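# Move three fridge bottles to cart tray, close fridge

## Task

Remove all three bottles from the refrigerator and set each one standing upright on the cart's upper tray, then close the refrigerator door completely. Failure if a glass bottle drops any real distance, if the fridge door is swung open or closed violently, or if the robot topples or finishes leaning. Nothing the robot grasped may still be held or touched at the end, and nothing may rely on the robot to stay in place; release everything and back away before finishing.

## Robot and tools

Robot: a Hello Robot Stretch 3 with one arm. It has a two-wheel base (0.33 m long, 0.34 m wide), a lift that slides the arm up and down a mast, and a telescoping arm that reaches out to the robot's RIGHT side. The base cannot strafe, so you reach farther forward or back by driving. On-the-spot turns pivot about the point between the drive wheels, 0.05 m behind the front edge. With the arm pulled in and the wrist folded, a turn sweeps a radius of 0.28 m; an unfolded, level wrist reaches outside that circle.

Frames: the base frame has its origin on the floor between the drive wheels, x ahead, y to the left, z upward. hand_pose is reported in it, located where the closed fingertips meet; with all wrist joints at zero its x axis is up, y points back along the arm toward the mast, z toward the rear. The odometry frame equals the base frame at the scene's start. Heading is positive leftward, within -3.142 to 3.142; base_odometry counts wheel rotation, so slip looks like travel.

execute_actions: argument actions is a list holding one action or nothing (empty returns state and pictures only). An action may contain base, joints, or both, plus optional contact_limits; motions begin together. base holds exactly one key: translate_m, a relative straight drive in metres from the current position (positive = forward, -1 to 1), or rotate_rad, a relative turn in radians (positive = counter-clockwise/left, -3.2 to 3.2). joints is a single dictionary of absolute targets keyed by name: lift_m 0 to 1.1 m (arm height); arm_m 0 to 0.52 m (extension); wrist_yaw_rad -1.345 to 4.42 (0 along the arm, positive toward the front, 3.0 folded over the base); wrist_pitch_rad -1.57 to 0.451 (0 level, negative tips fingertips down); wrist_roll_rad -2.911 to 2.911 (0 = fingers side by side, level); gripper_m -0.089 to 0.179 (bigger = more open; actual tip gap is 0.007 m less near closed, 0.025 m less fully open, zero under 0.007); head_pan_rad -3.953 to 1.73 (0 ahead, positive left, -1.57 faces along the arm); head_tilt_rad -1.53 to 0.419 (negative looks down). Done tolerances: ±0.004 for lift, arm, gripper; ±0.02 for yaw, roll and head; ±0.05 for pitch. Omitted joints may keep driving toward earlier targets without being reported. contact_limits accepts only arm_m, an effort percentage 1 to 100 at which the arm halts (contact_stop); smaller is gentler, too small halts instantly, and it also caps holding force until the next action. cameras lists head_camera, nav_camera, wrist_camera or all; omitted/null/all gives every camera, [] gives none. Unknown keys or out-of-range numbers reject the whole call. Any single action runs at most 15 s. After a call reports a stop, later motion calls in that same reply are skipped.

wait: seconds 0 to 10; commands nothing, returns state and images. zoom_image: camera plus region [x0, y0, x1, y1] in pixels of that camera's most recent full picture, top-left is (0,0), at most 504 by 504. finished_scene: scene number; irreversible, reports success.

Results: base_status and joint_status give how each motion ended: done (for the base, wheels turned the full amount even if slipping), off_target (stopped short, may still push), contact_stop, time_out, torque_fault. After the last three the target is dropped. The lift and arm contact-stop when they press firmly and then go slack until recommanded; a slack lift can sag under load or keep pressing, and closing fingers on a surface raises it. Base, wrist and head never contact-stop and will shove. Wrist servos pushed hard for several seconds switch off and go limp for 10 s. on_its_own covers joints not commanded; its 'held at' value is a target, not a position. motor_effort is percent of maximum, positive toward larger joint values, bracket = peak; readings carry fixed bias and noise. Positive wheel effort drives forward. lidar_m: 12 ranges in metres, 30-degree sectors, first straight ahead then counter-clockwise (4th left, 7th behind, 10th right), '-' = nothing; plane 0.17 m high, range 0.15 to 12 m, blind to glass and clear plastic, partly blocked by the mast and, with a low lift, by the robot. wrist_depth_mm (45 to 1000) and head_depth_mm (280 to 4000, image sideways) are 7x7 grids of median depth from top left. base_tilt in degrees, positive when leaning forward/right; turned_by_wheels and turned_by_imu give rotation since last result.

Cameras: head_camera (896x504, pinhole) and nav_camera (672x504, fisheye) move with the head; wrist_camera (644x364) rides on the gripper.

Gripper: command below the object's width to grasp (lower squeezes harder, but a stall guard may ease off and let heavy or slick items slide; send a different value to re-squeeze). To open, command at least 0.02 above where the tips met the object. Neither reading nor status proves a grasp.

Speed: full base speed (0.30 m/s, 1.9 rad/s) only when lift_m < 0.30, arm_m < 0.03 and wrist_yaw_rad > 2.54; otherwise 0.10 m/s and 0.63 rad/s.

Cautions: fold or unfold the wrist only with lift_m 0.32 to 0.95, wrist_pitch_rad -0.4 and roll near 0; once folded the lift may go to 0.25. If wrist_yaw_rad is below -0.4 keep pitch at -0.5 or lower. Pushing on something rigid with the gripper above roughly 0.45 m, a repeat push after a contact_stop, raised contact limits, driving while gripping or hooking fixed objects, and snagging furniture (worst in reverse) can tip the robot; if it leans, reverse the last move in small steps, free the gripper, and lower lift_m to about 0.2. Avoid drops, slams, hard hits. Loose objects may get nudged occasionally. The world keeps running while you compose a reply, with the robot holding its last command; base moves are measured from the last reported position.

Each tool is called after "Emit:" as name(argument=value, ...), one argument or row to a line, values as JSON.

## Session

Emit:
execute_actions(
  actions=[],
)

Scene clock: 0.00 s.
base_odometry: x=+0.000 y=+0.000 heading=+0.000 (m, m, rad; odometry frame)
turned_by_wheels: +0.000 (rad since the last result)
turned_by_imu: +0.000 (rad since the last result)
base_tilt: forward=-2.6 right=-1.7 (deg)
lidar_m: 2.72 1.41 2.36 2.05 1.34 1.78 1.64 1.40 1.40 1.66 0.99 1.03
head_depth_mm: 1976 2924 3014 3045 3049 2832 1992 / 2036 3087 3250 3270 3318 2867 2012 / 2044 3207 3491 3511 3569 2907 2016 / 2029 3109 3264 3251 3230 2941 2054 / 1995 2856 2939 2941 2948 2825 2041 / 1998 2647 2674 2648 2668 2617 2054 / 1969 2431 2419 2423 2451 2446 2089
base_status: not commanded
joint_positions: lift_m=+0.430 arm_m=-0.003 wrist_yaw_rad=+3.067 wrist_pitch_rad=-0.471 wrist_roll_rad=+0.014 gripper_m=+0.037 head_pan_rad=+0.009 head_tilt_rad=-0.008
joint_status: not commanded
motor_effort: left_wheel=+0 right_wheel=-1 lift_m=+45 arm_m=-1 wrist_yaw_rad=+0 wrist_pitch_rad=+4 wrist_roll_rad=+0 gripper_m=+1 head_pan_rad=+0 head_tilt_rad=+1 (%)
hand_pose: x=-0.0050 y=+0.0747 z=+0.4309 quat_wxyz=(+0.192, +0.698, +0.138, +0.676) (m; base frame)
wrist_depth_mm: - - - - - - - / - - - - - - - / - - - - - - - / 887 884 - 916 931 925 944 / 755 750 751 747 796 774 791 / 650 651 669 654 - 677 668 / 564 567 - 592 585 584 588
pictures: head_camera (sideways: a quarter turn clockwise sets it upright), nav_camera (sideways: a quarter turn counterclockwise sets it upright), wrist_camera
Images, in order (width x height): head_camera 896x504, nav_camera 672x504, wrist_camera 644x364.

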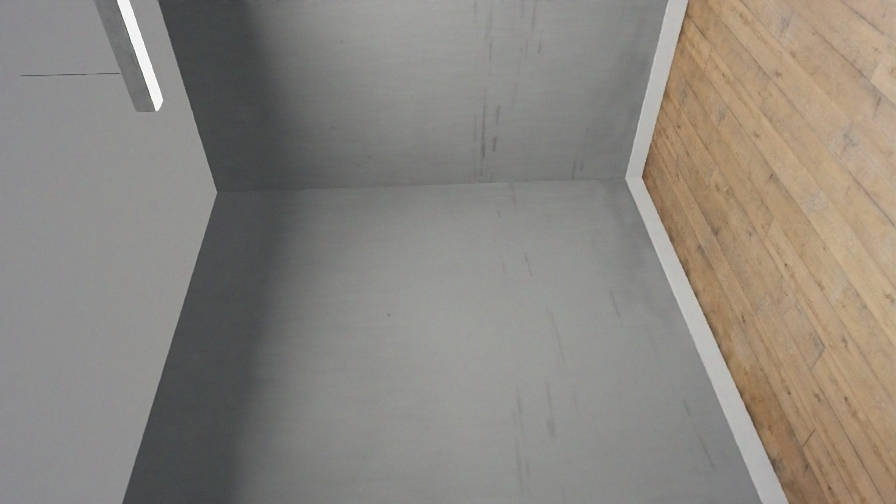

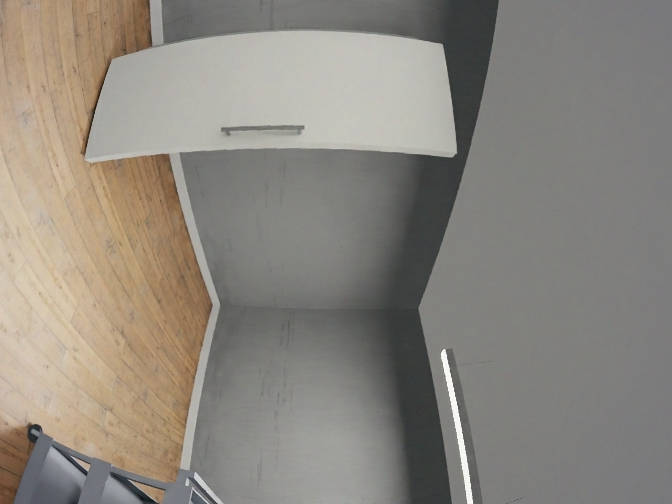

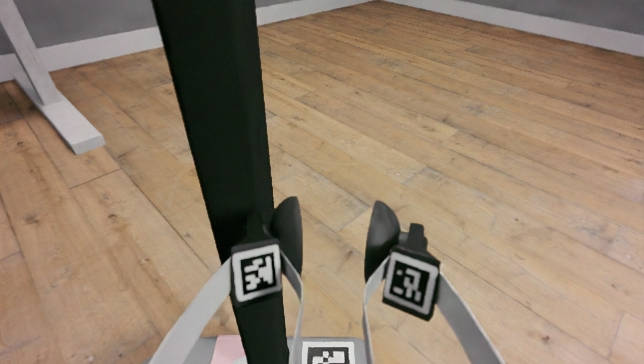

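Emit:
execute_actions(
  actions=[
    {"joints": {"head_pan_rad": 0.55, "head_tilt_rad": -0.3}},
  ],
  cameras=["head_camera", "nav_camera"],
)

Emit:
execute_actions(
  actions=[
    {"joints": {"head_pan_rad": -0.85, "head_tilt_rad": -0.6}},
  ],
  cameras=["head_camera", "nav_camera"],
)

Scene clock: 3.57 s.
base_odometry: x=+0.000 y=+0.000 heading=+0.000 (m, m, rad; odometry frame)
turned_by_wheels: +0.000 (rad since the last result)
turned_by_imu: +0.000 (rad since the last result)
base_tilt: forward=-2.5 right=-1.7 (deg)
lidar_m: 2.72 1.41 2.36 2.05 1.35 1.78 1.63 1.40 1.40 1.66 1.00 1.03
head_depth_mm: 2268 2394 2561 2739 2445 1821 1436 / 2201 2321 2475 2670 2445 1823 1444 / 1196 1273 1348 1460 1569 1671 1456 / 1235 1312 1400 1501 1617 1720 1455 / 1303 1385 1492 1604 1730 1797 1463 / 1379 1478 1609 2260 2397 1861 1471 / 1922 2010 2124 2266 2364 1868 1474
base_status: not commanded
joint_positions: lift_m=+0.430 arm_m=-0.003 wrist_yaw_rad=+3.067 wrist_pitch_rad=-0.471 wrist_roll_rad=+0.014 gripper_m=+0.037 head_pan_rad=+0.543 head_tilt_rad=-0.296
joint_status: all done
motor_effort: left_wheel=+0(1) right_wheel=+0(2) lift_m=+45(46) arm_m=-1(1) wrist_yaw_rad=+0(1) wrist_pitch_rad=+4(4) wrist_roll_rad=+0(0) gripper_m=+1(0) head_pan_rad=+3(23) head_tilt_rad=-2(17) (%)
hand_pose: x=-0.0050 y=+0.0747 z=+0.4309 quat_wxyz=(+0.192, +0.698, +0.138, +0.676) (m; base frame)
wrist_depth_mm: - - - - - - - / - - - - - - - / - - - - - - - / 890 894 - 900 909 938 942 / 745 746 744 768 800 769 777 / 638 654 680 663 - 671 674 / 576 572 - 592 588 583 590
pictures: head_camera (sideways: a quarter turn clockwise sets it upright), nav_camera (sideways: a quarter turn counterclockwise sets it upright)
Images, in order (width x height): head_camera 896x504, nav_camera 672x504.

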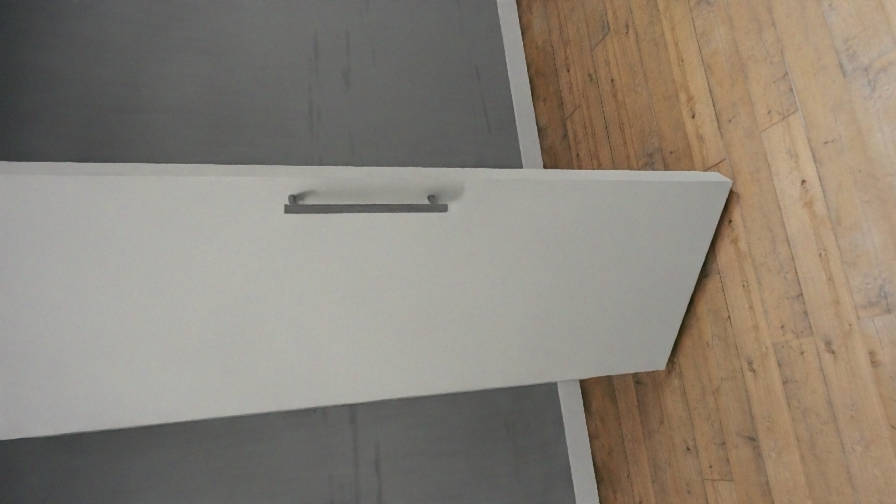

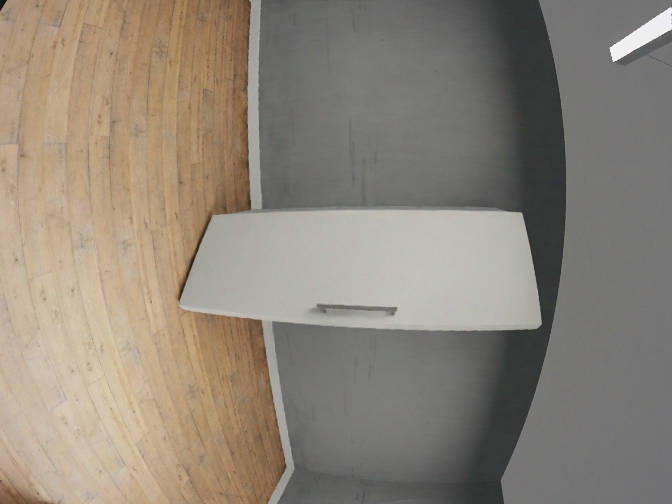

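Scene clock: 4.87 s.
base_odometry: x=+0.000 y=+0.000 heading=+0.000 (m, m, rad; odometry frame)
turned_by_wheels: +0.000 (rad since the last result)
turned_by_imu: +0.000 (rad since the last result)
base_tilt: forward=-2.5 right=-1.8 (deg)
lidar_m: 2.71 1.41 2.36 2.05 1.34 1.78 1.63 1.40 1.40 1.66 1.00 1.03
head_depth_mm: 2567 2828 1121 1409 1636 1389 1189 / 2564 2764 1193 1365 1541 1399 1193 / 2532 2730 1207 1373 1550 1405 1195 / 2523 2707 1207 1377 1551 1404 1197 / 2485 2675 1215 1369 1566 1415 1205 / 2453 2736 2546 2165 1713 1412 1205 / 2441 2690 2856 2166 1732 1418 1206
base_status: not commanded
joint_positions: lift_m=+0.430 arm_m=-0.003 wrist_yaw_rad=+3.067 wrist_pitch_rad=-0.471 wrist_roll_rad=+0.014 gripper_m=+0.037 head_pan_rad=-0.843 head_tilt_rad=-0.592
joint_status: all done
motor_effort: left_wheel=+0(0) right_wheel=-1(2) lift_m=+45(45) arm_m=-1(1) wrist_yaw_rad=+0(0) wrist_pitch_rad=+4(4) wrist_roll_rad=+0(0) gripper_m=+0(1) head_pan_rad=-3(30) head_tilt_rad=-3(17) (%)
hand_pose: x=-0.0050 y=+0.0747 z=+0.4309 quat_wxyz=(+0.192, +0.698, +0.138, +0.676) (m; base frame)
wrist_depth_mm: - - - - - - - / - - - - - - - / - - - - - - - / 911 901 - 891 918 943 925 / 752 758 754 769 786 769 773 / 642 650 677 651 - 667 673 / 567 566 - 599 580 583 588
pictures: head_camera (sideways: a quarter turn clockwise sets it upright), nav_camera (sideways: a quarter turn counterclockwise sets it upright)
Images, in order (width x height): head_camera 896x504, nav_camera 672x504.

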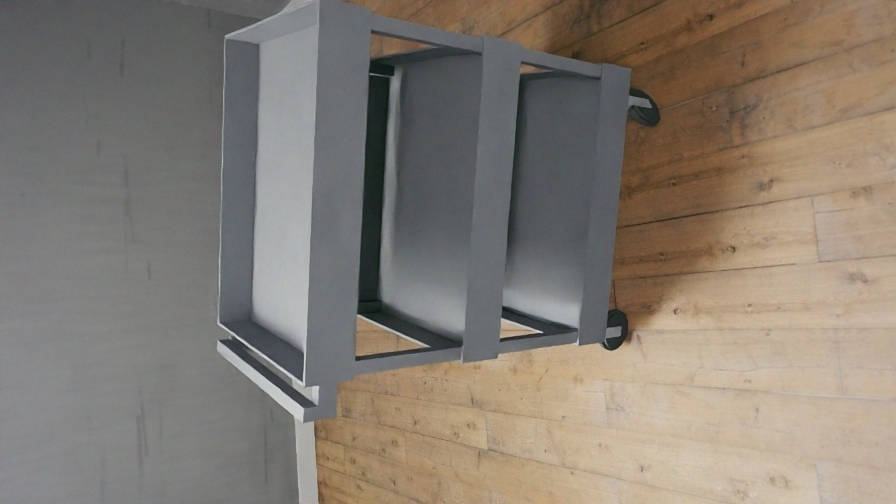

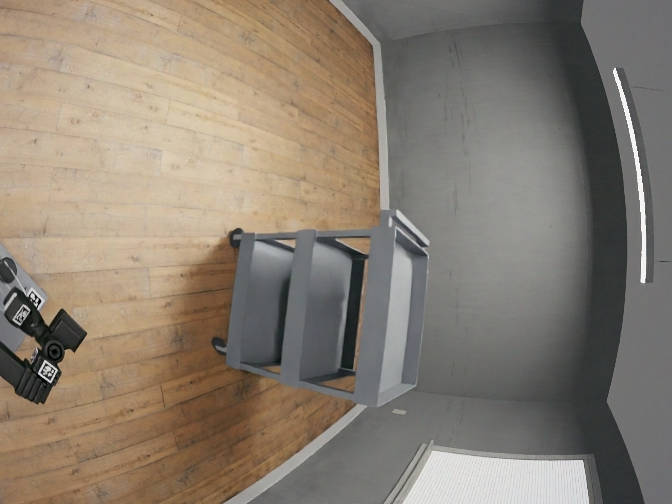

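Emit:
execute_actions(
  actions=[
    {"joints": {"lift_m": 0.28, "head_pan_rad": 0.9, "head_tilt_rad": -0.4}},
  ],
  cameras=[],
)

Emit:
execute_actions(
  actions=[
    {"base": {"translate_m": 1.0}},
  ],
  cameras=["nav_camera"],
)

Emit:
execute_actions(
  actions=[
    {"base": {"translate_m": 0.6}, "joints": {"head_pan_rad": 1.4}},
  ],
  cameras=["head_camera", "nav_camera"],
)

Scene clock: 41.10 s.
base_odometry: x=+0.000 y=+0.000 heading=+0.000 (m, m, rad; odometry frame)
turned_by_wheels: +0.000 (rad since the last result)
turned_by_imu: +0.000 (rad since the last result)
base_tilt: forward=-2.5 right=-1.7 (deg)
lidar_m: 2.72 1.41 2.37 2.05 1.34 1.78 1.64 1.40 1.40 1.66 1.00 1.03
head_depth_mm: 1223 1305 1384 1485 1594 1605 1319 / 1335 1431 1527 1645 1794 1618 1328 / 1925 2052 2216 2426 1985 1613 1331 / 1969 2119 2300 2488 2083 1633 1333 / 1962 2146 2316 2506 2106 1644 1339 / 1993 2145 2339 2517 2120 1645 1333 / 1979 2156 2355 2560 2115 1637 1336
base_status: not commanded
joint_positions: lift_m=+0.281 arm_m=-0.003 wrist_yaw_rad=+3.067 wrist_pitch_rad=-0.472 wrist_roll_rad=+0.014 gripper_m=+0.037 head_pan_rad=+0.893 head_tilt_rad=-0.409
joint_status: all done
motor_effort: left_wheel=+0(0) right_wheel=-1(1) lift_m=+15(43) arm_m=-1(1) wrist_yaw_rad=+0(1) wrist_pitch_rad=+4(4) wrist_roll_rad=+0(0) gripper_m=+1(0) head_pan_rad=+2(29) head_tilt_rad=+3(14) (%)
hand_pose: x=-0.0050 y=+0.0746 z=+0.2815 quat_wxyz=(+0.192, +0.698, +0.138, +0.676) (m; base frame)
wrist_depth_mm: - - - - - - - / 994 - - - - - - / 784 798 - 815 829 849 840 / 638 657 - 659 668 668 677 / 546 555 556 559 584 568 569 / 481 - - - - 485 486 / - - - - 429 429 427
pictures: none
No camera images: the call's "cameras" was empty. Leave "cameras" out to get every camera's image.

Scene clock: 46.13 s.
base_odometry: x=+1.000 y=+0.000 heading=+0.000 (m, m, rad; odometry frame)
turned_by_wheels: +0.000 (rad since the last result)
turned_by_imu: +0.004 (rad since the last result)
base_tilt: forward=-2.5 right=-1.7 (deg)
lidar_m: 1.87 1.07 0.60 1.18 2.49 2.14 2.45 2.15 0.70 0.71 2.29 2.30
head_depth_mm: 1326 1426 1545 1691 1833 1616 1325 / 1334 1435 1559 1698 1846 1613 1319 / 887 1412 1525 1670 1836 1532 1329 / 1231 1328 1377 1566 1368 1465 1333 / 1249 1348 1400 1401 731 784 870 / 484 517 558 613 689 832 1039 / 486 549 594 692 905 1151 1311
base_status: done
joint_positions: lift_m=+0.281 arm_m=-0.003 wrist_yaw_rad=+3.067 wrist_pitch_rad=-0.472 wrist_roll_rad=+0.014 gripper_m=+0.037 head_pan_rad=+0.893 head_tilt_rad=-0.408
joint_status: not commanded
motor_effort: left_wheel=+0(10) right_wheel=-1(3) lift_m=+16(16) arm_m=-1(2) wrist_yaw_rad=+0(0) wrist_pitch_rad=+4(4) wrist_roll_rad=+0(0) gripper_m=+1(0) head_pan_rad=+2(2) head_tilt_rad=+2(2) (%)
hand_pose: x=-0.0050 y=+0.0746 z=+0.2815 quat_wxyz=(+0.192, +0.698, +0.138, +0.676) (m; base frame)
wrist_depth_mm: - - - - - 591 - / - - - - - 616 912 / 787 815 - 814 826 759 857 / 648 647 - 661 670 672 682 / 548 553 554 561 574 566 562 / 478 - - - - 484 491 / - - - - 428 430 433
pictures: nav_camera (sideways: a quarter turn counterclockwise sets it upright)
Images, in order (width x height): nav_camera 672x504.

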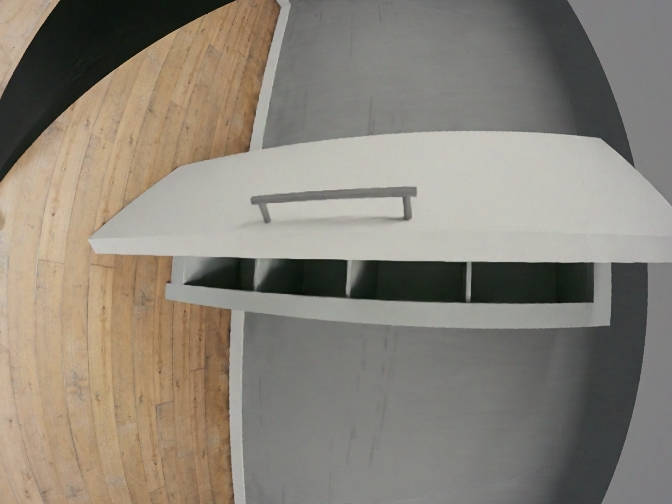

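Scene clock: 49.70 s.
base_odometry: x=+1.600 y=+0.000 heading=+0.000 (m, m, rad; odometry frame)
turned_by_wheels: +0.000 (rad since the last result)
turned_by_imu: +0.002 (rad since the last result)
base_tilt: forward=-2.5 right=-1.7 (deg)
lidar_m: 1.37 1.20 0.76 0.75 0.76 2.70 2.94 1.05 1.06 2.15 1.87 1.87
head_depth_mm: 978 1049 1133 1219 1322 1449 1319 / 833 925 1032 1177 1345 1501 1327 / 688 747 820 904 1012 1149 1260 / 610 656 715 786 874 982 1129 / 1102 1205 1277 1092 1206 1429 1269 / 1105 1163 1214 1246 1210 1432 1313 / 993 1035 1098 1131 1234 1313 1249
base_status: done
joint_positions: lift_m=+0.281 arm_m=-0.003 wrist_yaw_rad=+3.067 wrist_pitch_rad=-0.472 wrist_roll_rad=+0.014 gripper_m=+0.037 head_pan_rad=+1.393 head_tilt_rad=-0.408
joint_status: all done
motor_effort: left_wheel=-1(9) right_wheel=-1(4) lift_m=+16(16) arm_m=-2(1) wrist_yaw_rad=+0(0) wrist_pitch_rad=+4(4) wrist_roll_rad=+0(0) gripper_m=+0(1) head_pan_rad=+2(25) head_tilt_rad=+2(2) (%)
hand_pose: x=-0.0050 y=+0.0746 z=+0.2815 quat_wxyz=(+0.192, +0.698, +0.138, +0.676) (m; base frame)
wrist_depth_mm: - - - - 776 - 950 / - - - 978 863 - - / 790 762 - 823 837 848 836 / 645 658 - 674 669 667 684 / 544 548 556 564 574 568 571 / 481 - - - - 492 491 / - - - - 426 428 432
pictures: head_camera (sideways: a quarter turn clockwise sets it upright), nav_camera (sideways: a quarter turn counterclockwise sets it upright)
Images, in order (width x height): head_camera 896x504, nav_camera 672x504.

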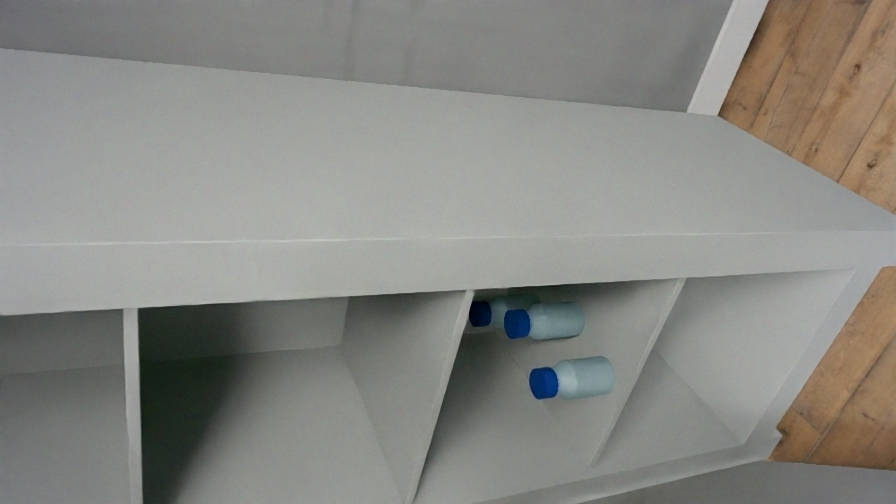

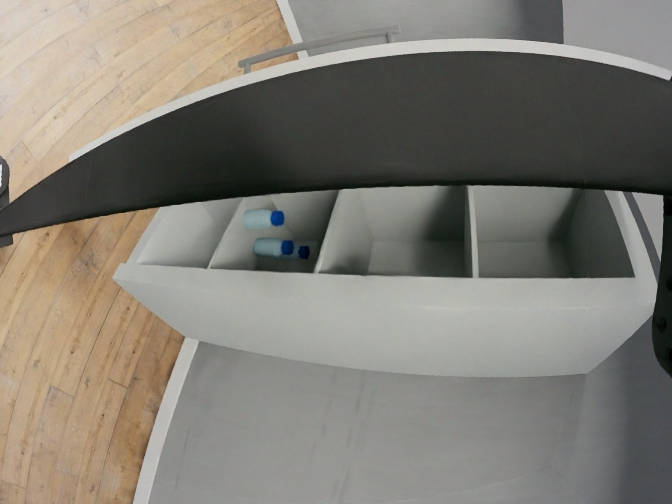

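Emit:
execute_actions(
  actions=[
    {"base": {"translate_m": 0.25}, "joints": {"head_pan_rad": -0.3, "head_tilt_rad": -0.7}},
  ],
  cameras=[],
)

Emit:
execute_actions(
  actions=[
    {"base": {"rotate_rad": 2.43}},
  ],
  cameras=["head_camera", "nav_camera"],
)

Scene clock: 85.27 s.
base_odometry: x=+1.850 y=+0.000 heading=+0.000 (m, m, rad; odometry frame)
turned_by_wheels: +0.000 (rad since the last result)
turned_by_imu: +0.001 (rad since the last result)
base_tilt: forward=-2.4 right=-1.7 (deg)
lidar_m: 1.16 1.01 1.02 0.73 0.73 0.75 3.19 1.25 1.29 1.94 1.69 1.70
head_depth_mm: 1390 1553 1750 1879 1545 1317 1151 / 1458 1618 1838 1891 1559 1329 1149 / 1517 1716 1940 1902 1567 1328 1151 / 1584 1799 2063 1891 1562 1325 1148 / 1592 1779 1996 1919 1571 1325 1156 / 1396 1522 1672 1793 1559 1332 1161 / 1222 1314 1423 1551 1557 1330 1155
base_status: done
joint_positions: lift_m=+0.281 arm_m=-0.003 wrist_yaw_rad=+3.067 wrist_pitch_rad=-0.472 wrist_roll_rad=+0.014 gripper_m=+0.037 head_pan_rad=-0.293 head_tilt_rad=-0.692
joint_status: all done
motor_effort: left_wheel=-1(9) right_wheel=-1(4) lift_m=+16(16) arm_m=+0(0) wrist_yaw_rad=+0(0) wrist_pitch_rad=+4(4) wrist_roll_rad=+0(0) gripper_m=+0(0) head_pan_rad=-2(28) head_tilt_rad=-2(20) (%)
hand_pose: x=-0.0050 y=+0.0746 z=+0.2815 quat_wxyz=(+0.192, +0.698, +0.138, +0.676) (m; base frame)
wrist_depth_mm: 617 857 - 772 - 967 806 / 627 906 - 850 - 978 842 / 672 791 - 829 814 850 828 / 652 654 - 668 669 681 686 / 552 551 549 557 587 569 578 / 479 - - - - 493 490 / - - - - 425 428 430
pictures: none
No camera images: the call's "cameras" was empty. Leave "cameras" out to get every camera's image.

Scene clock: 88.03 s.
base_odometry: x=+1.850 y=+0.000 heading=+2.430 (m, m, rad; odometry frame)
turned_by_wheels: +2.430 (rad since the last result)
turned_by_imu: +2.479 (rad since the last result)
base_tilt: forward=-2.5 right=-1.7 (deg)
lidar_m: 0.72 2.93 1.25 1.25 2.20 1.72 1.70 1.32 1.03 1.02 0.73 0.73
head_depth_mm: 1025 992 1278 882 1019 1268 1146 / 996 1087 1270 1496 1403 1275 1148 / 984 1113 1278 1512 1528 1324 1157 / 824 926 1059 1239 1450 1327 1153 / 706 780 875 993 1149 1300 1154 / 620 676 767 923 1497 1335 1154 / 583 703 2340 1906 1570 1327 1154
base_status: done
joint_positions: lift_m=+0.281 arm_m=-0.003 wrist_yaw_rad=+3.067 wrist_pitch_rad=-0.472 wrist_roll_rad=+0.014 gripper_m=+0.037 head_pan_rad=-0.293 head_tilt_rad=-0.692
joint_status: not commanded
motor_effort: left_wheel=-2(11) right_wheel=+1(7) lift_m=+16(16) arm_m=-1(2) wrist_yaw_rad=+0(0) wrist_pitch_rad=+4(4) wrist_roll_rad=+0(0) gripper_m=+1(0) head_pan_rad=-3(3) head_tilt_rad=-3(3) (%)
hand_pose: x=-0.0050 y=+0.0745 z=+0.2815 quat_wxyz=(+0.192, +0.698, +0.138, +0.676) (m; base frame)
wrist_depth_mm: - - - - - - - / - - - - - - - / 773 796 - 819 833 836 843 / 649 653 - 670 672 674 683 / 548 547 551 559 584 564 570 / 479 - - - - 491 489 / - - - - 424 430 431
pictures: head_camera (sideways: a quarter turn clockwise sets it upright), nav_camera (sideways: a quarter turn counterclockwise sets it upright)
Images, in order (width x height): head_camera 896x504, nav_camera 672x504.

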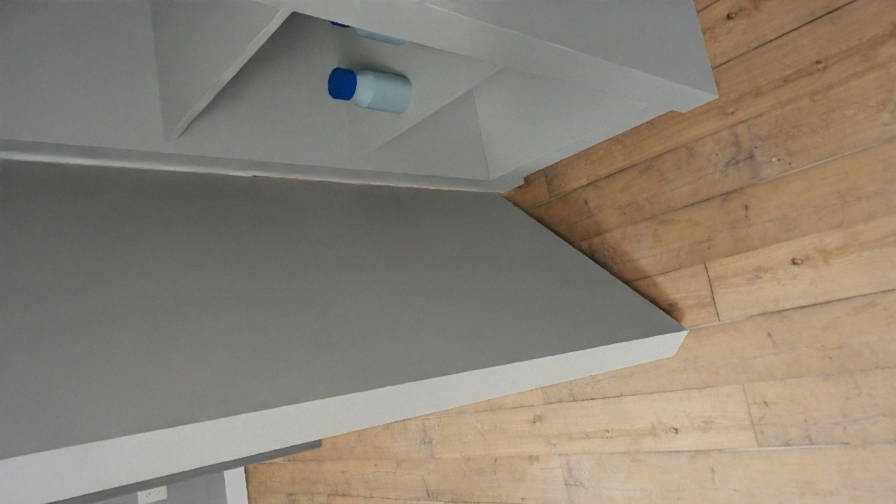

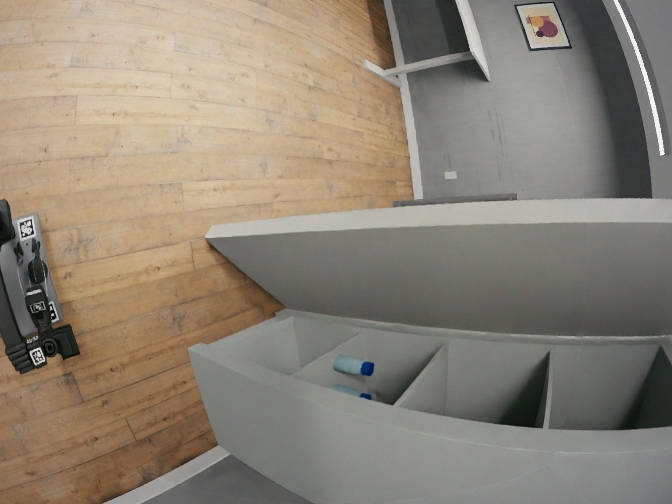

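Emit:
execute_actions(
  actions=[
    {"base": {"translate_m": 0.38}},
  ],
  cameras=[],
)

Emit:
execute_actions(
  actions=[
    {"joints": {"lift_m": 0.4, "wrist_pitch_rad": -0.4, "head_tilt_rad": -1.0}},
  ],
  cameras=[],
)

Emit:
execute_actions(
  actions=[
    {"joints": {"lift_m": 0.62, "wrist_yaw_rad": 0.4}},
  ],
  cameras=["head_camera", "nav_camera"],
)

Scene clock: 111.93 s.
base_odometry: x=+1.562 y=+0.248 heading=+2.430 (m, m, rad; odometry frame)
turned_by_wheels: +0.000 (rad since the last result)
turned_by_imu: +0.001 (rad since the last result)
base_tilt: forward=-2.5 right=-1.7 (deg)
lidar_m: 0.34 2.58 2.77 1.20 1.36 2.11 2.08 1.37 1.07 0.53 0.53 0.36
head_depth_mm: 619 767 899 1033 1298 1220 1127 / 468 561 703 939 1234 1299 1150 / 377 435 515 631 812 1144 1153 / 315 355 406 475 571 718 967 / 287 304 343 404 497 670 1116 / - 305 359 500 1534 1332 1152 / 2108 401 2359 1932 1566 1331 1156
base_status: done
joint_positions: lift_m=+0.281 arm_m=-0.003 wrist_yaw_rad=+3.067 wrist_pitch_rad=-0.472 wrist_roll_rad=+0.014 gripper_m=+0.037 head_pan_rad=-0.293 head_tilt_rad=-0.692
joint_status: not commanded
motor_effort: left_wheel=-3(10) right_wheel=+1(5) lift_m=+16(16) arm_m=-1(1) wrist_yaw_rad=-1(1) wrist_pitch_rad=+4(4) wrist_roll_rad=+0(0) gripper_m=+2(1) head_pan_rad=-3(3) head_tilt_rad=-4(3) (%)
hand_pose: x=-0.0050 y=+0.0745 z=+0.2815 quat_wxyz=(+0.192, +0.698, +0.138, +0.676) (m; base frame)
wrist_depth_mm: - - - - - - - / - - - - - - - / 799 796 - 822 823 848 845 / 649 648 - 669 669 683 695 / 543 551 552 570 587 568 569 / 485 - - - - 488 492 / - - - - 425 426 432
pictures: none
No camera images: the call's "cameras" was empty. Leave "cameras" out to get every camera's image.

Scene clock: 113.87 s.
base_odometry: x=+1.562 y=+0.248 heading=+2.430 (m, m, rad; odometry frame)
turned_by_wheels: +0.000 (rad since the last result)
turned_by_imu: +0.000 (rad since the last result)
base_tilt: forward=-2.5 right=-1.7 (deg)
lidar_m: 0.35 2.57 2.77 1.19 1.36 2.10 2.08 1.37 1.07 0.52 0.53 0.36
head_depth_mm: 764 919 1057 1335 1223 1175 1087 / 568 769 1126 1379 1314 1191 - / 441 553 739 1121 1317 1191 1119 / 359 431 537 712 1069 1194 1112 / 307 361 447 599 1260 1193 1105 / 304 373 1576 1470 1321 1199 1085 / 388 1880 1666 1466 1317 1193 1089
base_status: not commanded
joint_positions: lift_m=+0.399 arm_m=-0.003 wrist_yaw_rad=+3.067 wrist_pitch_rad=-0.424 wrist_roll_rad=+0.014 gripper_m=+0.037 head_pan_rad=-0.293 head_tilt_rad=-0.987
joint_status: all done
motor_effort: left_wheel=-3(3) right_wheel=+1(1) lift_m=+66(69) arm_m=-1(1) wrist_yaw_rad=-1(0) wrist_pitch_rad=+8(8) wrist_roll_rad=+0(0) gripper_m=+1(1) head_pan_rad=-3(2) head_tilt_rad=-4(20) (%)
hand_pose: x=-0.0045 y=+0.0809 z=+0.4106 quat_wxyz=(+0.176, +0.701, +0.122, +0.681) (m; base frame)
wrist_depth_mm: - - - - - - - / - - - - - - - / - - - - - - - / 874 904 - 913 944 943 953 / 734 756 758 767 792 771 777 / 639 649 - 652 - 665 663 / 561 565 - 587 561 578 582
pictures: none
No camera images: the call's "cameras" was empty. Leave "cameras" out to get every camera's image.

Scene clock: 116.70 s.
base_odometry: x=+1.562 y=+0.248 heading=+2.430 (m, m, rad; odometry frame)
turned_by_wheels: +0.000 (rad since the last result)
turned_by_imu: +0.000 (rad since the last result)
base_tilt: forward=-2.5 right=-1.7 (deg)
lidar_m: 0.35 2.57 2.77 1.19 1.36 2.11 2.08 1.36 1.07 0.53 0.53 0.36
head_depth_mm: 764 923 1049 1326 1227 1192 - / 569 769 1127 1374 1322 1190 1101 / 441 553 741 1116 1309 1190 1115 / 359 430 537 712 1062 1192 1115 / 307 362 447 600 1263 1187 1098 / 304 373 1582 1471 1312 1194 1088 / 388 1879 1666 1473 1316 1189 1091
base_status: not commanded
joint_positions: lift_m=+0.619 arm_m=-0.003 wrist_yaw_rad=+0.401 wrist_pitch_rad=-0.423 wrist_roll_rad=+0.014 gripper_m=+0.037 head_pan_rad=-0.293 head_tilt_rad=-0.987
joint_status: all done
motor_effort: left_wheel=-2(3) right_wheel=+1(2) lift_m=+65(63) arm_m=-2(1) wrist_yaw_rad=-1(5) wrist_pitch_rad=+7(7) wrist_roll_rad=+0(0) gripper_m=+0(1) head_pan_rad=-3(3) head_tilt_rad=-4(4) (%)
hand_pose: x=+0.0659 y=-0.3481 z=+0.6307 quat_wxyz=(+0.703, +0.284, -0.652, -0.010) (m; base frame)
wrist_depth_mm: 565 601 701 281 381 668 609 / 588 604 608 305 449 735 644 / 615 710 506 343 536 782 676 / 596 790 967 381 681 863 736 / 579 827 897 421 999 918 782 / 562 849 781 503 - 911 851 / 547 761 752 599 820 812 820
pictures: head_camera (sideways: a quarter turn clockwise sets it upright), nav_camera (sideways: a quarter turn counterclockwise sets it upright)
Images, in order (width x height): head_camera 896x504, nav_camera 672x504.

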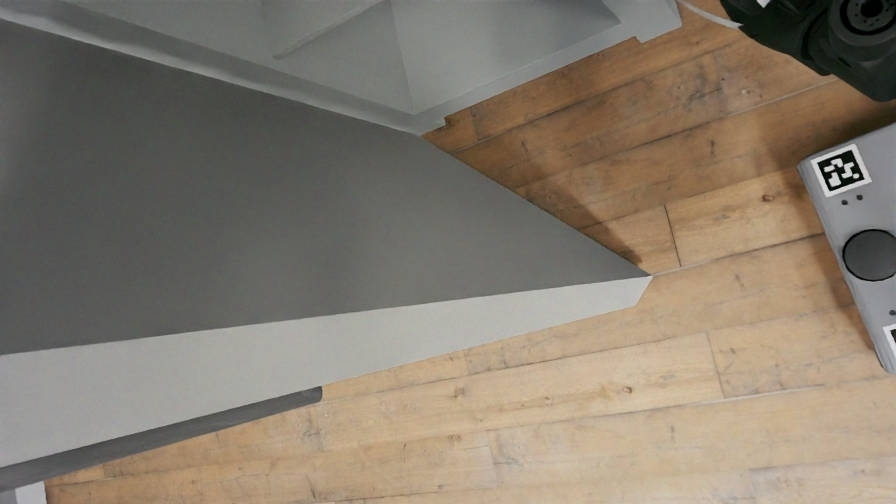

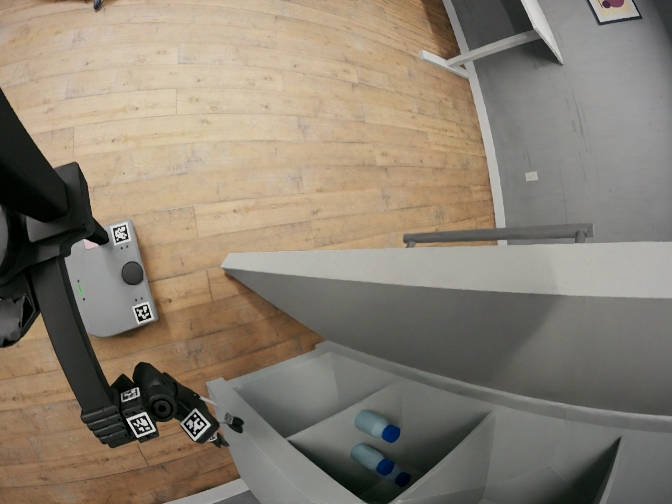

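Emit:
execute_actions(
  actions=[
    {"base": {"translate_m": 0.28}, "joints": {"head_pan_rad": -1.3, "head_tilt_rad": -0.9, "wrist_yaw_rad": 0.0}},
  ],
  cameras=["head_camera", "nav_camera"],
)

Scene clock: 124.37 s.
base_odometry: x=+1.350 y=+0.431 heading=+2.430 (m, m, rad; odometry frame)
turned_by_wheels: +0.000 (rad since the last result)
turned_by_imu: +0.000 (rad since the last result)
base_tilt: forward=-2.5 right=-1.7 (deg)
lidar_m: 2.41 2.31 2.72 1.23 1.24 2.39 2.36 1.40 0.53 0.52 0.74 2.46
head_depth_mm: 769 618 601 727 1369 1232 - / 795 635 1042 901 991 1255 - / 794 634 1067 955 1258 - - / 795 655 972 958 1282 1216 1117 / 797 676 1072 1280 1304 1213 469 / 743 696 943 1053 1223 - 350 / 649 680 797 904 - - 1055
base_status: done
joint_positions: lift_m=+0.619 arm_m=-0.003 wrist_yaw_rad=+0.002 wrist_pitch_rad=-0.423 wrist_roll_rad=+0.014 gripper_m=+0.037 head_pan_rad=-1.293 head_tilt_rad=-0.903
joint_status: all done
motor_effort: left_wheel=-3(4) right_wheel=+1(4) lift_m=+66(66) arm_m=-1(1) wrist_yaw_rad=-2(3) wrist_pitch_rad=+7(7) wrist_roll_rad=+0(0) gripper_m=+1(1) head_pan_rad=-2(29) head_tilt_rad=+0(8) (%)
hand_pose: x=-0.0212 y=-0.3659 z=+0.6307 quat_wxyz=(+0.687, +0.148, -0.696, -0.149) (m; base frame)
wrist_depth_mm: 460 553 588 669 336 230 702 / 463 381 501 664 276 253 752 / 450 412 478 488 292 288 830 / 464 574 416 390 320 914 914 / 499 689 886 904 343 - 992 / 540 710 762 771 - 926 943 / 523 659 665 667 481 808 821
pictures: head_camera (sideways: a quarter turn clockwise sets it upright), nav_camera (sideways: a quarter turn counterclockwise sets it upright)
Images, in order (width x height): head_camera 896x504, nav_camera 672x504.

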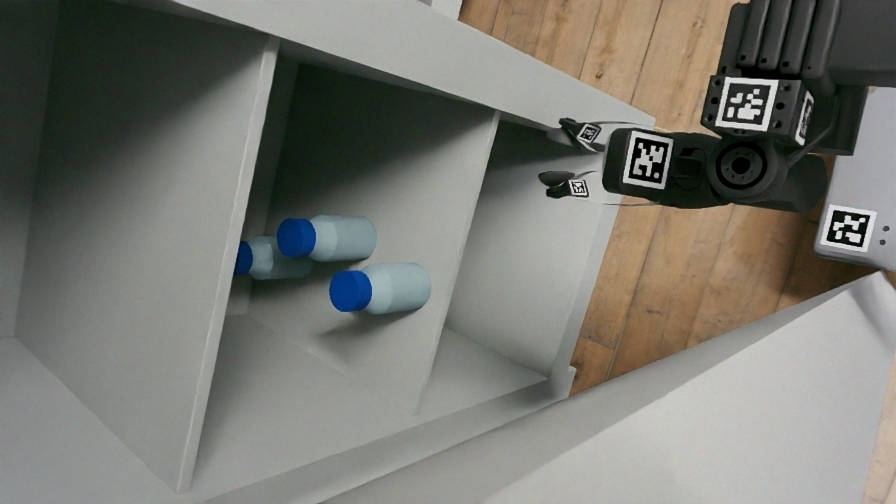

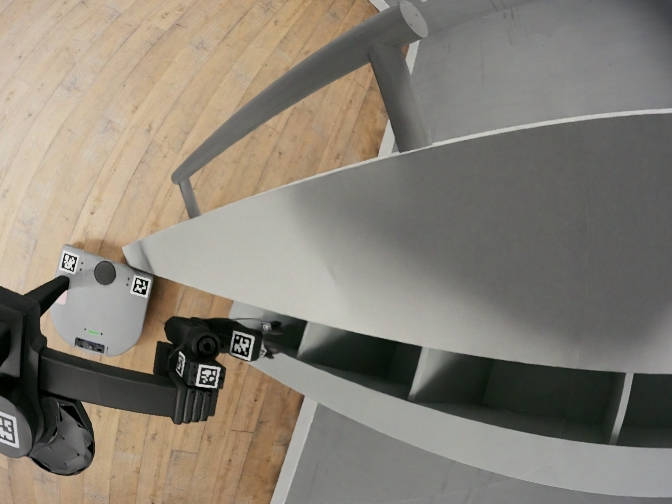

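Emit:
execute_actions(
  actions=[
    {"base": {"translate_m": -0.1}, "joints": {"wrist_yaw_rad": 1.2, "wrist_pitch_rad": 0.0, "gripper_m": 0.0, "arm_m": 0.08, "lift_m": 0.5, "head_pan_rad": -0.6, "head_tilt_rad": -1.1}},
  ],
  cameras=[],
)

Emit:
execute_actions(
  actions=[
    {"joints": {"wrist_yaw_rad": 1.8}},
  ],
  cameras=["head_camera", "nav_camera"],
)

Scene clock: 138.87 s.
base_odometry: x=+1.426 y=+0.366 heading=+2.429 (m, m, rad; odometry frame)
turned_by_wheels: +0.000 (rad since the last result)
turned_by_imu: -0.001 (rad since the last result)
base_tilt: forward=-2.5 right=-1.7 (deg)
lidar_m: 0.20 2.40 2.74 1.21 1.28 2.29 2.26 1.39 1.09 0.51 0.68 0.17
head_depth_mm: 794 970 889 1260 1178 1148 - / 726 927 1242 1274 1249 1178 - / 607 854 1141 1356 1271 1204 - / 326 367 466 669 1199 1179 - / - - 301 341 527 1159 1107 / - - - 334 1259 1169 1092 / - - - 1333 1267 1175 1089
base_status: done
joint_positions: lift_m=+0.501 arm_m=+0.080 wrist_yaw_rad=+1.199 wrist_pitch_rad=-0.027 wrist_roll_rad=+0.014 gripper_m=+0.000 head_pan_rad=-0.607 head_tilt_rad=-1.087
joint_status: all done
motor_effort: left_wheel=-3(11) right_wheel=+2(1) lift_m=+15(65) arm_m=+3(2) wrist_yaw_rad=+1(2) wrist_pitch_rad=+8(8) wrist_roll_rad=+0(0) gripper_m=-2(91) head_pan_rad=+2(28) head_tilt_rad=-5(15) (%)
hand_pose: x=+0.2166 y=-0.3176 z=+0.6084 quat_wxyz=(+0.586, +0.410, -0.582, +0.388) (m; base frame)
wrist_depth_mm: 144 169 217 301 456 474 505 / 147 174 222 312 476 486 519 / 150 178 229 325 492 510 524 / 153 182 238 338 509 535 313 / 157 186 246 - 529 455 318 / 161 191 242 - 551 575 315 / 164 197 279 391 587 622 655
pictures: none
No camera images: the call's "cameras" was empty. Leave "cameras" out to get every camera's image.

Scene clock: 140.13 s.
base_odometry: x=+1.426 y=+0.366 heading=+2.429 (m, m, rad; odometry frame)
turned_by_wheels: +0.000 (rad since the last result)
turned_by_imu: +0.000 (rad since the last result)
base_tilt: forward=-2.5 right=-1.7 (deg)
lidar_m: 0.22 2.40 2.75 1.21 1.29 2.30 2.26 1.39 1.09 0.51 0.74 0.25
head_depth_mm: 795 973 886 1252 1183 1150 - / 730 929 1247 1276 1296 1166 - / 693 870 1157 1360 1291 1201 - / 479 590 764 1072 1261 1193 - / 366 427 513 642 869 1162 1110 / 301 335 386 455 641 1175 1087 / - 291 310 370 1255 1173 1082
base_status: not commanded
joint_positions: lift_m=+0.501 arm_m=+0.080 wrist_yaw_rad=+1.798 wrist_pitch_rad=-0.027 wrist_roll_rad=+0.014 gripper_m=+0.000 head_pan_rad=-0.607 head_tilt_rad=-1.087
joint_status: all done
motor_effort: left_wheel=-3(8) right_wheel=+2(5) lift_m=+15(15) arm_m=-1(3) wrist_yaw_rad=+1(44) wrist_pitch_rad=+9(8) wrist_roll_rad=+0(0) gripper_m=-3(6) head_pan_rad=+2(2) head_tilt_rad=-5(5) (%)
hand_pose: x=+0.2276 y=-0.1674 z=+0.6084 quat_wxyz=(+0.445, +0.563, -0.435, +0.544) (m; base frame)
wrist_depth_mm: - 181 194 206 220 237 257 / - 188 199 213 228 247 269 / - 193 206 222 238 257 279 / - 200 213 229 247 269 296 / - 208 221 - 261 281 310 / - 216 227 - 274 296 326 / 975 225 242 259 278 313 348
pictures: head_camera (sideways: a quarter turn clockwise sets it upright), nav_camera (sideways: a quarter turn counterclockwise sets it upright)
Images, in order (width x height): head_camera 896x504, nav_camera 672x504.

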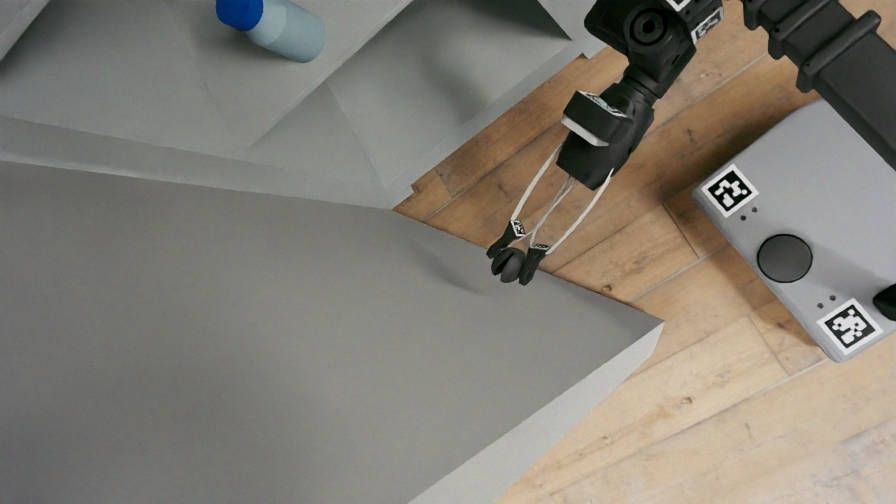

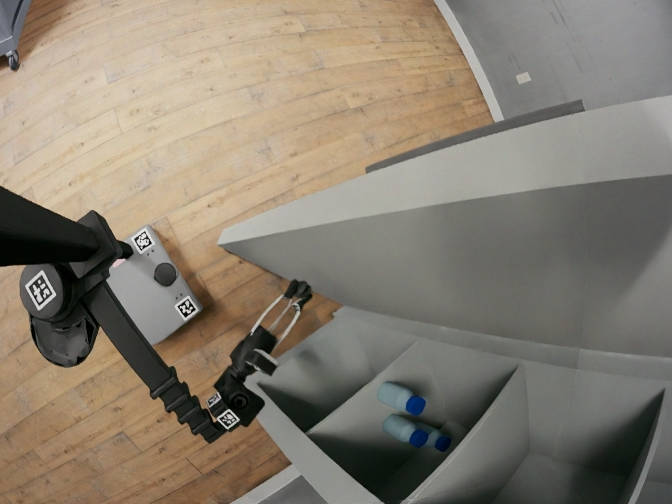

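Emit:
execute_actions(
  actions=[
    {"base": {"translate_m": 0.3}},
  ],
  cameras=["head_camera", "nav_camera"],
)

Scene clock: 148.90 s.
base_odometry: x=+1.199 y=+0.562 heading=+2.429 (m, m, rad; odometry frame)
turned_by_wheels: +0.000 (rad since the last result)
turned_by_imu: -0.001 (rad since the last result)
base_tilt: forward=-2.5 right=-1.7 (deg)
lidar_m: 0.26 0.27 2.70 1.54 1.40 2.60 2.56 1.43 0.59 0.68 0.35 0.27
head_depth_mm: 381 504 748 1130 1193 1159 - / 344 442 618 1023 1294 1179 - / 313 393 526 793 1246 1199 - / 298 354 458 635 1183 1185 - / - 322 406 549 849 1173 1114 / - 301 364 476 685 1146 1090 / - 289 331 419 573 1175 1085
base_status: done
joint_positions: lift_m=+0.501 arm_m=+0.080 wrist_yaw_rad=+1.798 wrist_pitch_rad=-0.028 wrist_roll_rad=+0.014 gripper_m=+0.000 head_pan_rad=-0.606 head_tilt_rad=-1.087
joint_status: not commanded
motor_effort: left_wheel=-1(15) right_wheel=+0(22) lift_m=+15(15) arm_m=-1(0) wrist_yaw_rad=+1(10) wrist_pitch_rad=+8(9) wrist_roll_rad=+0(0) gripper_m=-2(3) head_pan_rad=+2(3) head_tilt_rad=-5(5) (%)
hand_pose: x=+0.2276 y=-0.1674 z=+0.6083 quat_wxyz=(+0.445, +0.563, -0.435, +0.544) (m; base frame)
wrist_depth_mm: 230 207 188 172 158 146 136 / 241 216 194 177 162 150 140 / 255 224 201 183 168 154 143 / 265 235 209 188 173 158 147 / - 245 217 - 176 163 151 / - 257 231 - 179 167 154 / 916 269 232 212 193 174 159
pictures: head_camera (sideways: a quarter turn clockwise sets it upright), nav_camera (sideways: a quarter turn counterclockwise sets it upright)
Images, in order (width x height): head_camera 896x504, nav_camera 672x504.

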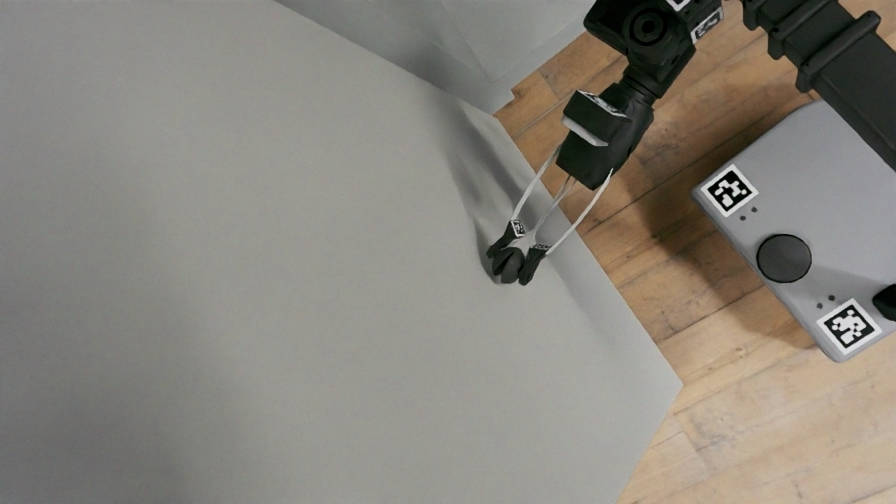

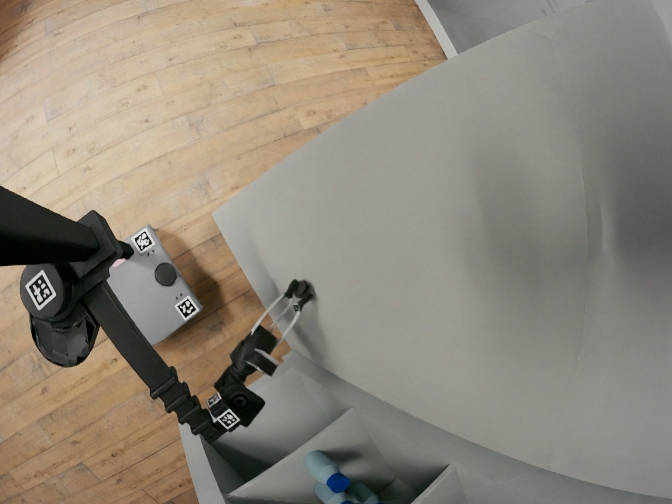

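Emit:
execute_actions(
  actions=[
    {"base": {"rotate_rad": -0.05}, "joints": {"wrist_yaw_rad": 0.0, "arm_m": 0.0, "gripper_m": 0.15, "lift_m": 0.47, "head_pan_rad": -1.57, "head_tilt_rad": -0.8}},
  ],
)

Scene clock: 155.47 s.
base_odometry: x=+1.199 y=+0.562 heading=+2.379 (m, m, rad; odometry frame)
turned_by_wheels: -0.050 (rad since the last result)
turned_by_imu: -0.051 (rad since the last result)
base_tilt: forward=-2.5 right=-1.7 (deg)
lidar_m: 0.27 0.28 2.72 1.66 1.50 2.62 2.56 1.49 0.59 0.79 0.38 0.28
head_depth_mm: 668 671 641 766 1352 1255 1111 / 838 759 846 947 1041 1210 1148 / 836 761 1106 997 1276 1209 - / 834 762 920 949 1276 1217 1118 / 836 765 989 976 1281 1213 1112 / 836 766 876 952 1041 1195 1093 / 710 706 663 753 827 812 798
base_status: done
joint_positions: lift_m=+0.471 arm_m=+0.000 wrist_yaw_rad=+0.002 wrist_pitch_rad=-0.027 wrist_roll_rad=+0.014 gripper_m=+0.150 head_pan_rad=-1.563 head_tilt_rad=-0.804
joint_status: all done
motor_effort: left_wheel=+3(8) right_wheel=-4(5) lift_m=+15(16) arm_m=-3(4) wrist_yaw_rad=-2(2) wrist_pitch_rad=+8(9) wrist_roll_rad=+0(0) gripper_m=+0(95) head_pan_rad=-3(30) head_tilt_rad=+1(12) (%)
hand_pose: x=-0.0210 y=-0.4008 z=+0.5786 quat_wxyz=(+0.702, +0.010, -0.712, -0.009) (m; base frame)
wrist_depth_mm: 298 375 637 673 663 535 322 / 308 381 651 694 693 522 316 / 318 388 664 361 717 514 313 / 331 390 491 362 544 465 308 / 344 353 368 363 360 364 304 / 357 - 728 821 789 575 295 / 374 413 716 801 793 468 302
pictures: head_camera (sideways: a quarter turn clockwise sets it upright), nav_camera (sideways: a quarter turn counterclockwise sets it upright), wrist_camera
Images, in order (width x height): head_camera 896x504, nav_camera 672x504, wrist_camera 644x364.

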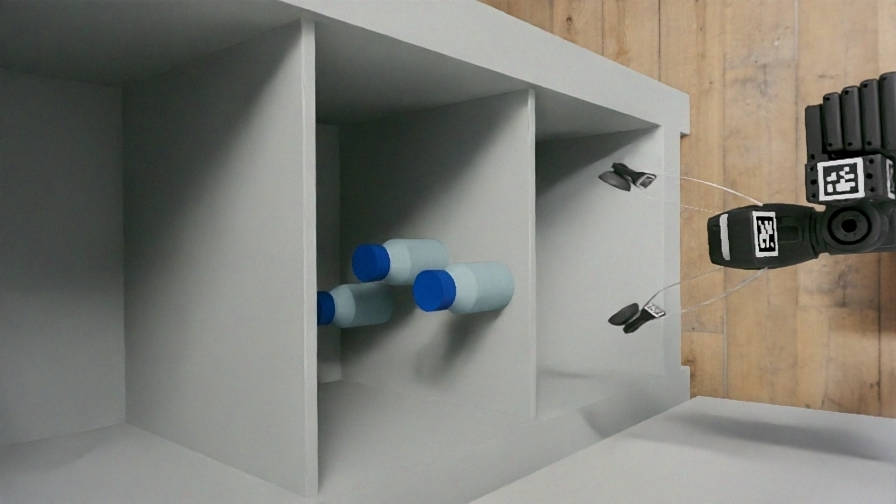

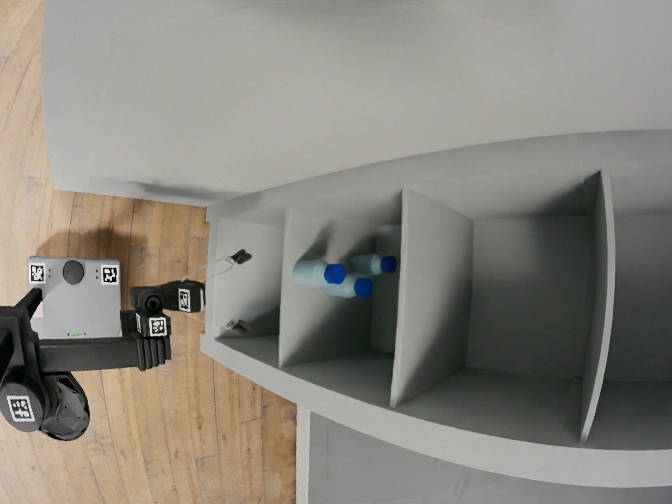

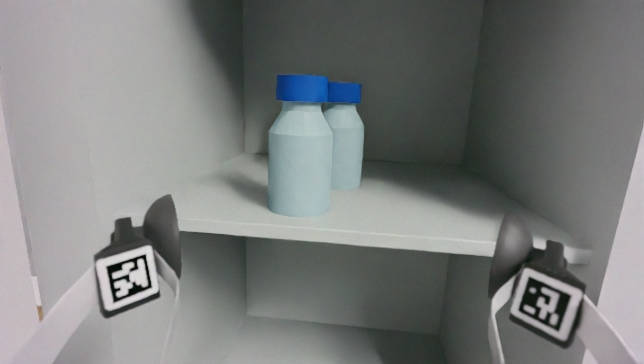

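Emit:
execute_actions(
  actions=[
    {"base": {"translate_m": 0.055}, "joints": {"lift_m": 0.447, "arm_m": 0.13}},
  ],
  cameras=["head_camera", "wrist_camera"],
)

Scene clock: 176.37 s.
base_odometry: x=+1.159 y=+0.600 heading=+2.380 (m, m, rad; odometry frame)
turned_by_wheels: +0.000 (rad since the last result)
turned_by_imu: +0.000 (rad since the last result)
base_tilt: forward=-2.5 right=-1.7 (deg)
lidar_m: 0.21 0.22 2.72 1.76 1.59 2.68 2.61 1.50 0.61 0.61 0.30 0.22
head_depth_mm: 808 737 741 843 978 1229 1115 / 836 761 1053 992 1220 1209 1135 / 836 762 1106 983 1271 - 1104 / 836 765 926 929 1306 1217 1118 / 840 766 1109 999 1252 1218 1119 / 806 738 676 801 923 968 943 / 547 546 611 670 657 647 637
base_status: done
joint_positions: lift_m=+0.448 arm_m=+0.130 wrist_yaw_rad=+0.001 wrist_pitch_rad=-0.026 wrist_roll_rad=+0.014 gripper_m=+0.150 head_pan_rad=-1.563 head_tilt_rad=-0.804
joint_status: all done
motor_effort: left_wheel=+3(9) right_wheel=-3(4) lift_m=+15(14) arm_m=+2(3) wrist_yaw_rad=-1(2) wrist_pitch_rad=+8(8) wrist_roll_rad=+0(0) gripper_m=-1(0) head_pan_rad=-2(3) head_tilt_rad=+1(1) (%)
hand_pose: x=-0.0213 y=-0.5302 z=+0.5556 quat_wxyz=(+0.702, +0.010, -0.712, -0.009) (m; base frame)
wrist_depth_mm: 208 280 473 565 544 529 416 / 210 285 491 458 329 550 407 / 212 290 503 220 328 572 400 / 215 295 397 226 345 466 378 / 217 263 250 226 246 277 283 / 211 - 405 208 202 197 200 / 235 306 559 697 683 601 345
pictures: head_camera (sideways: a quarter turn clockwise sets it upright), wrist_camera
Images, in order (width x height): head_camera 896x504, wrist_camera 644x364.

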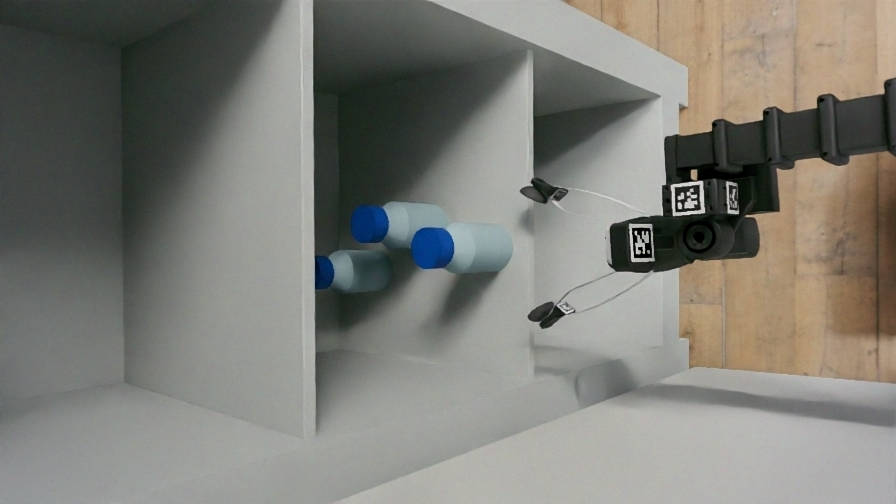

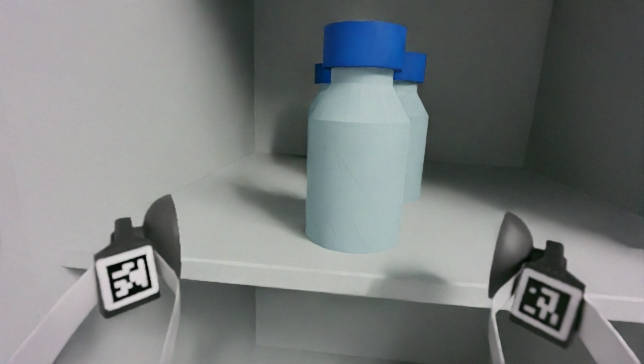

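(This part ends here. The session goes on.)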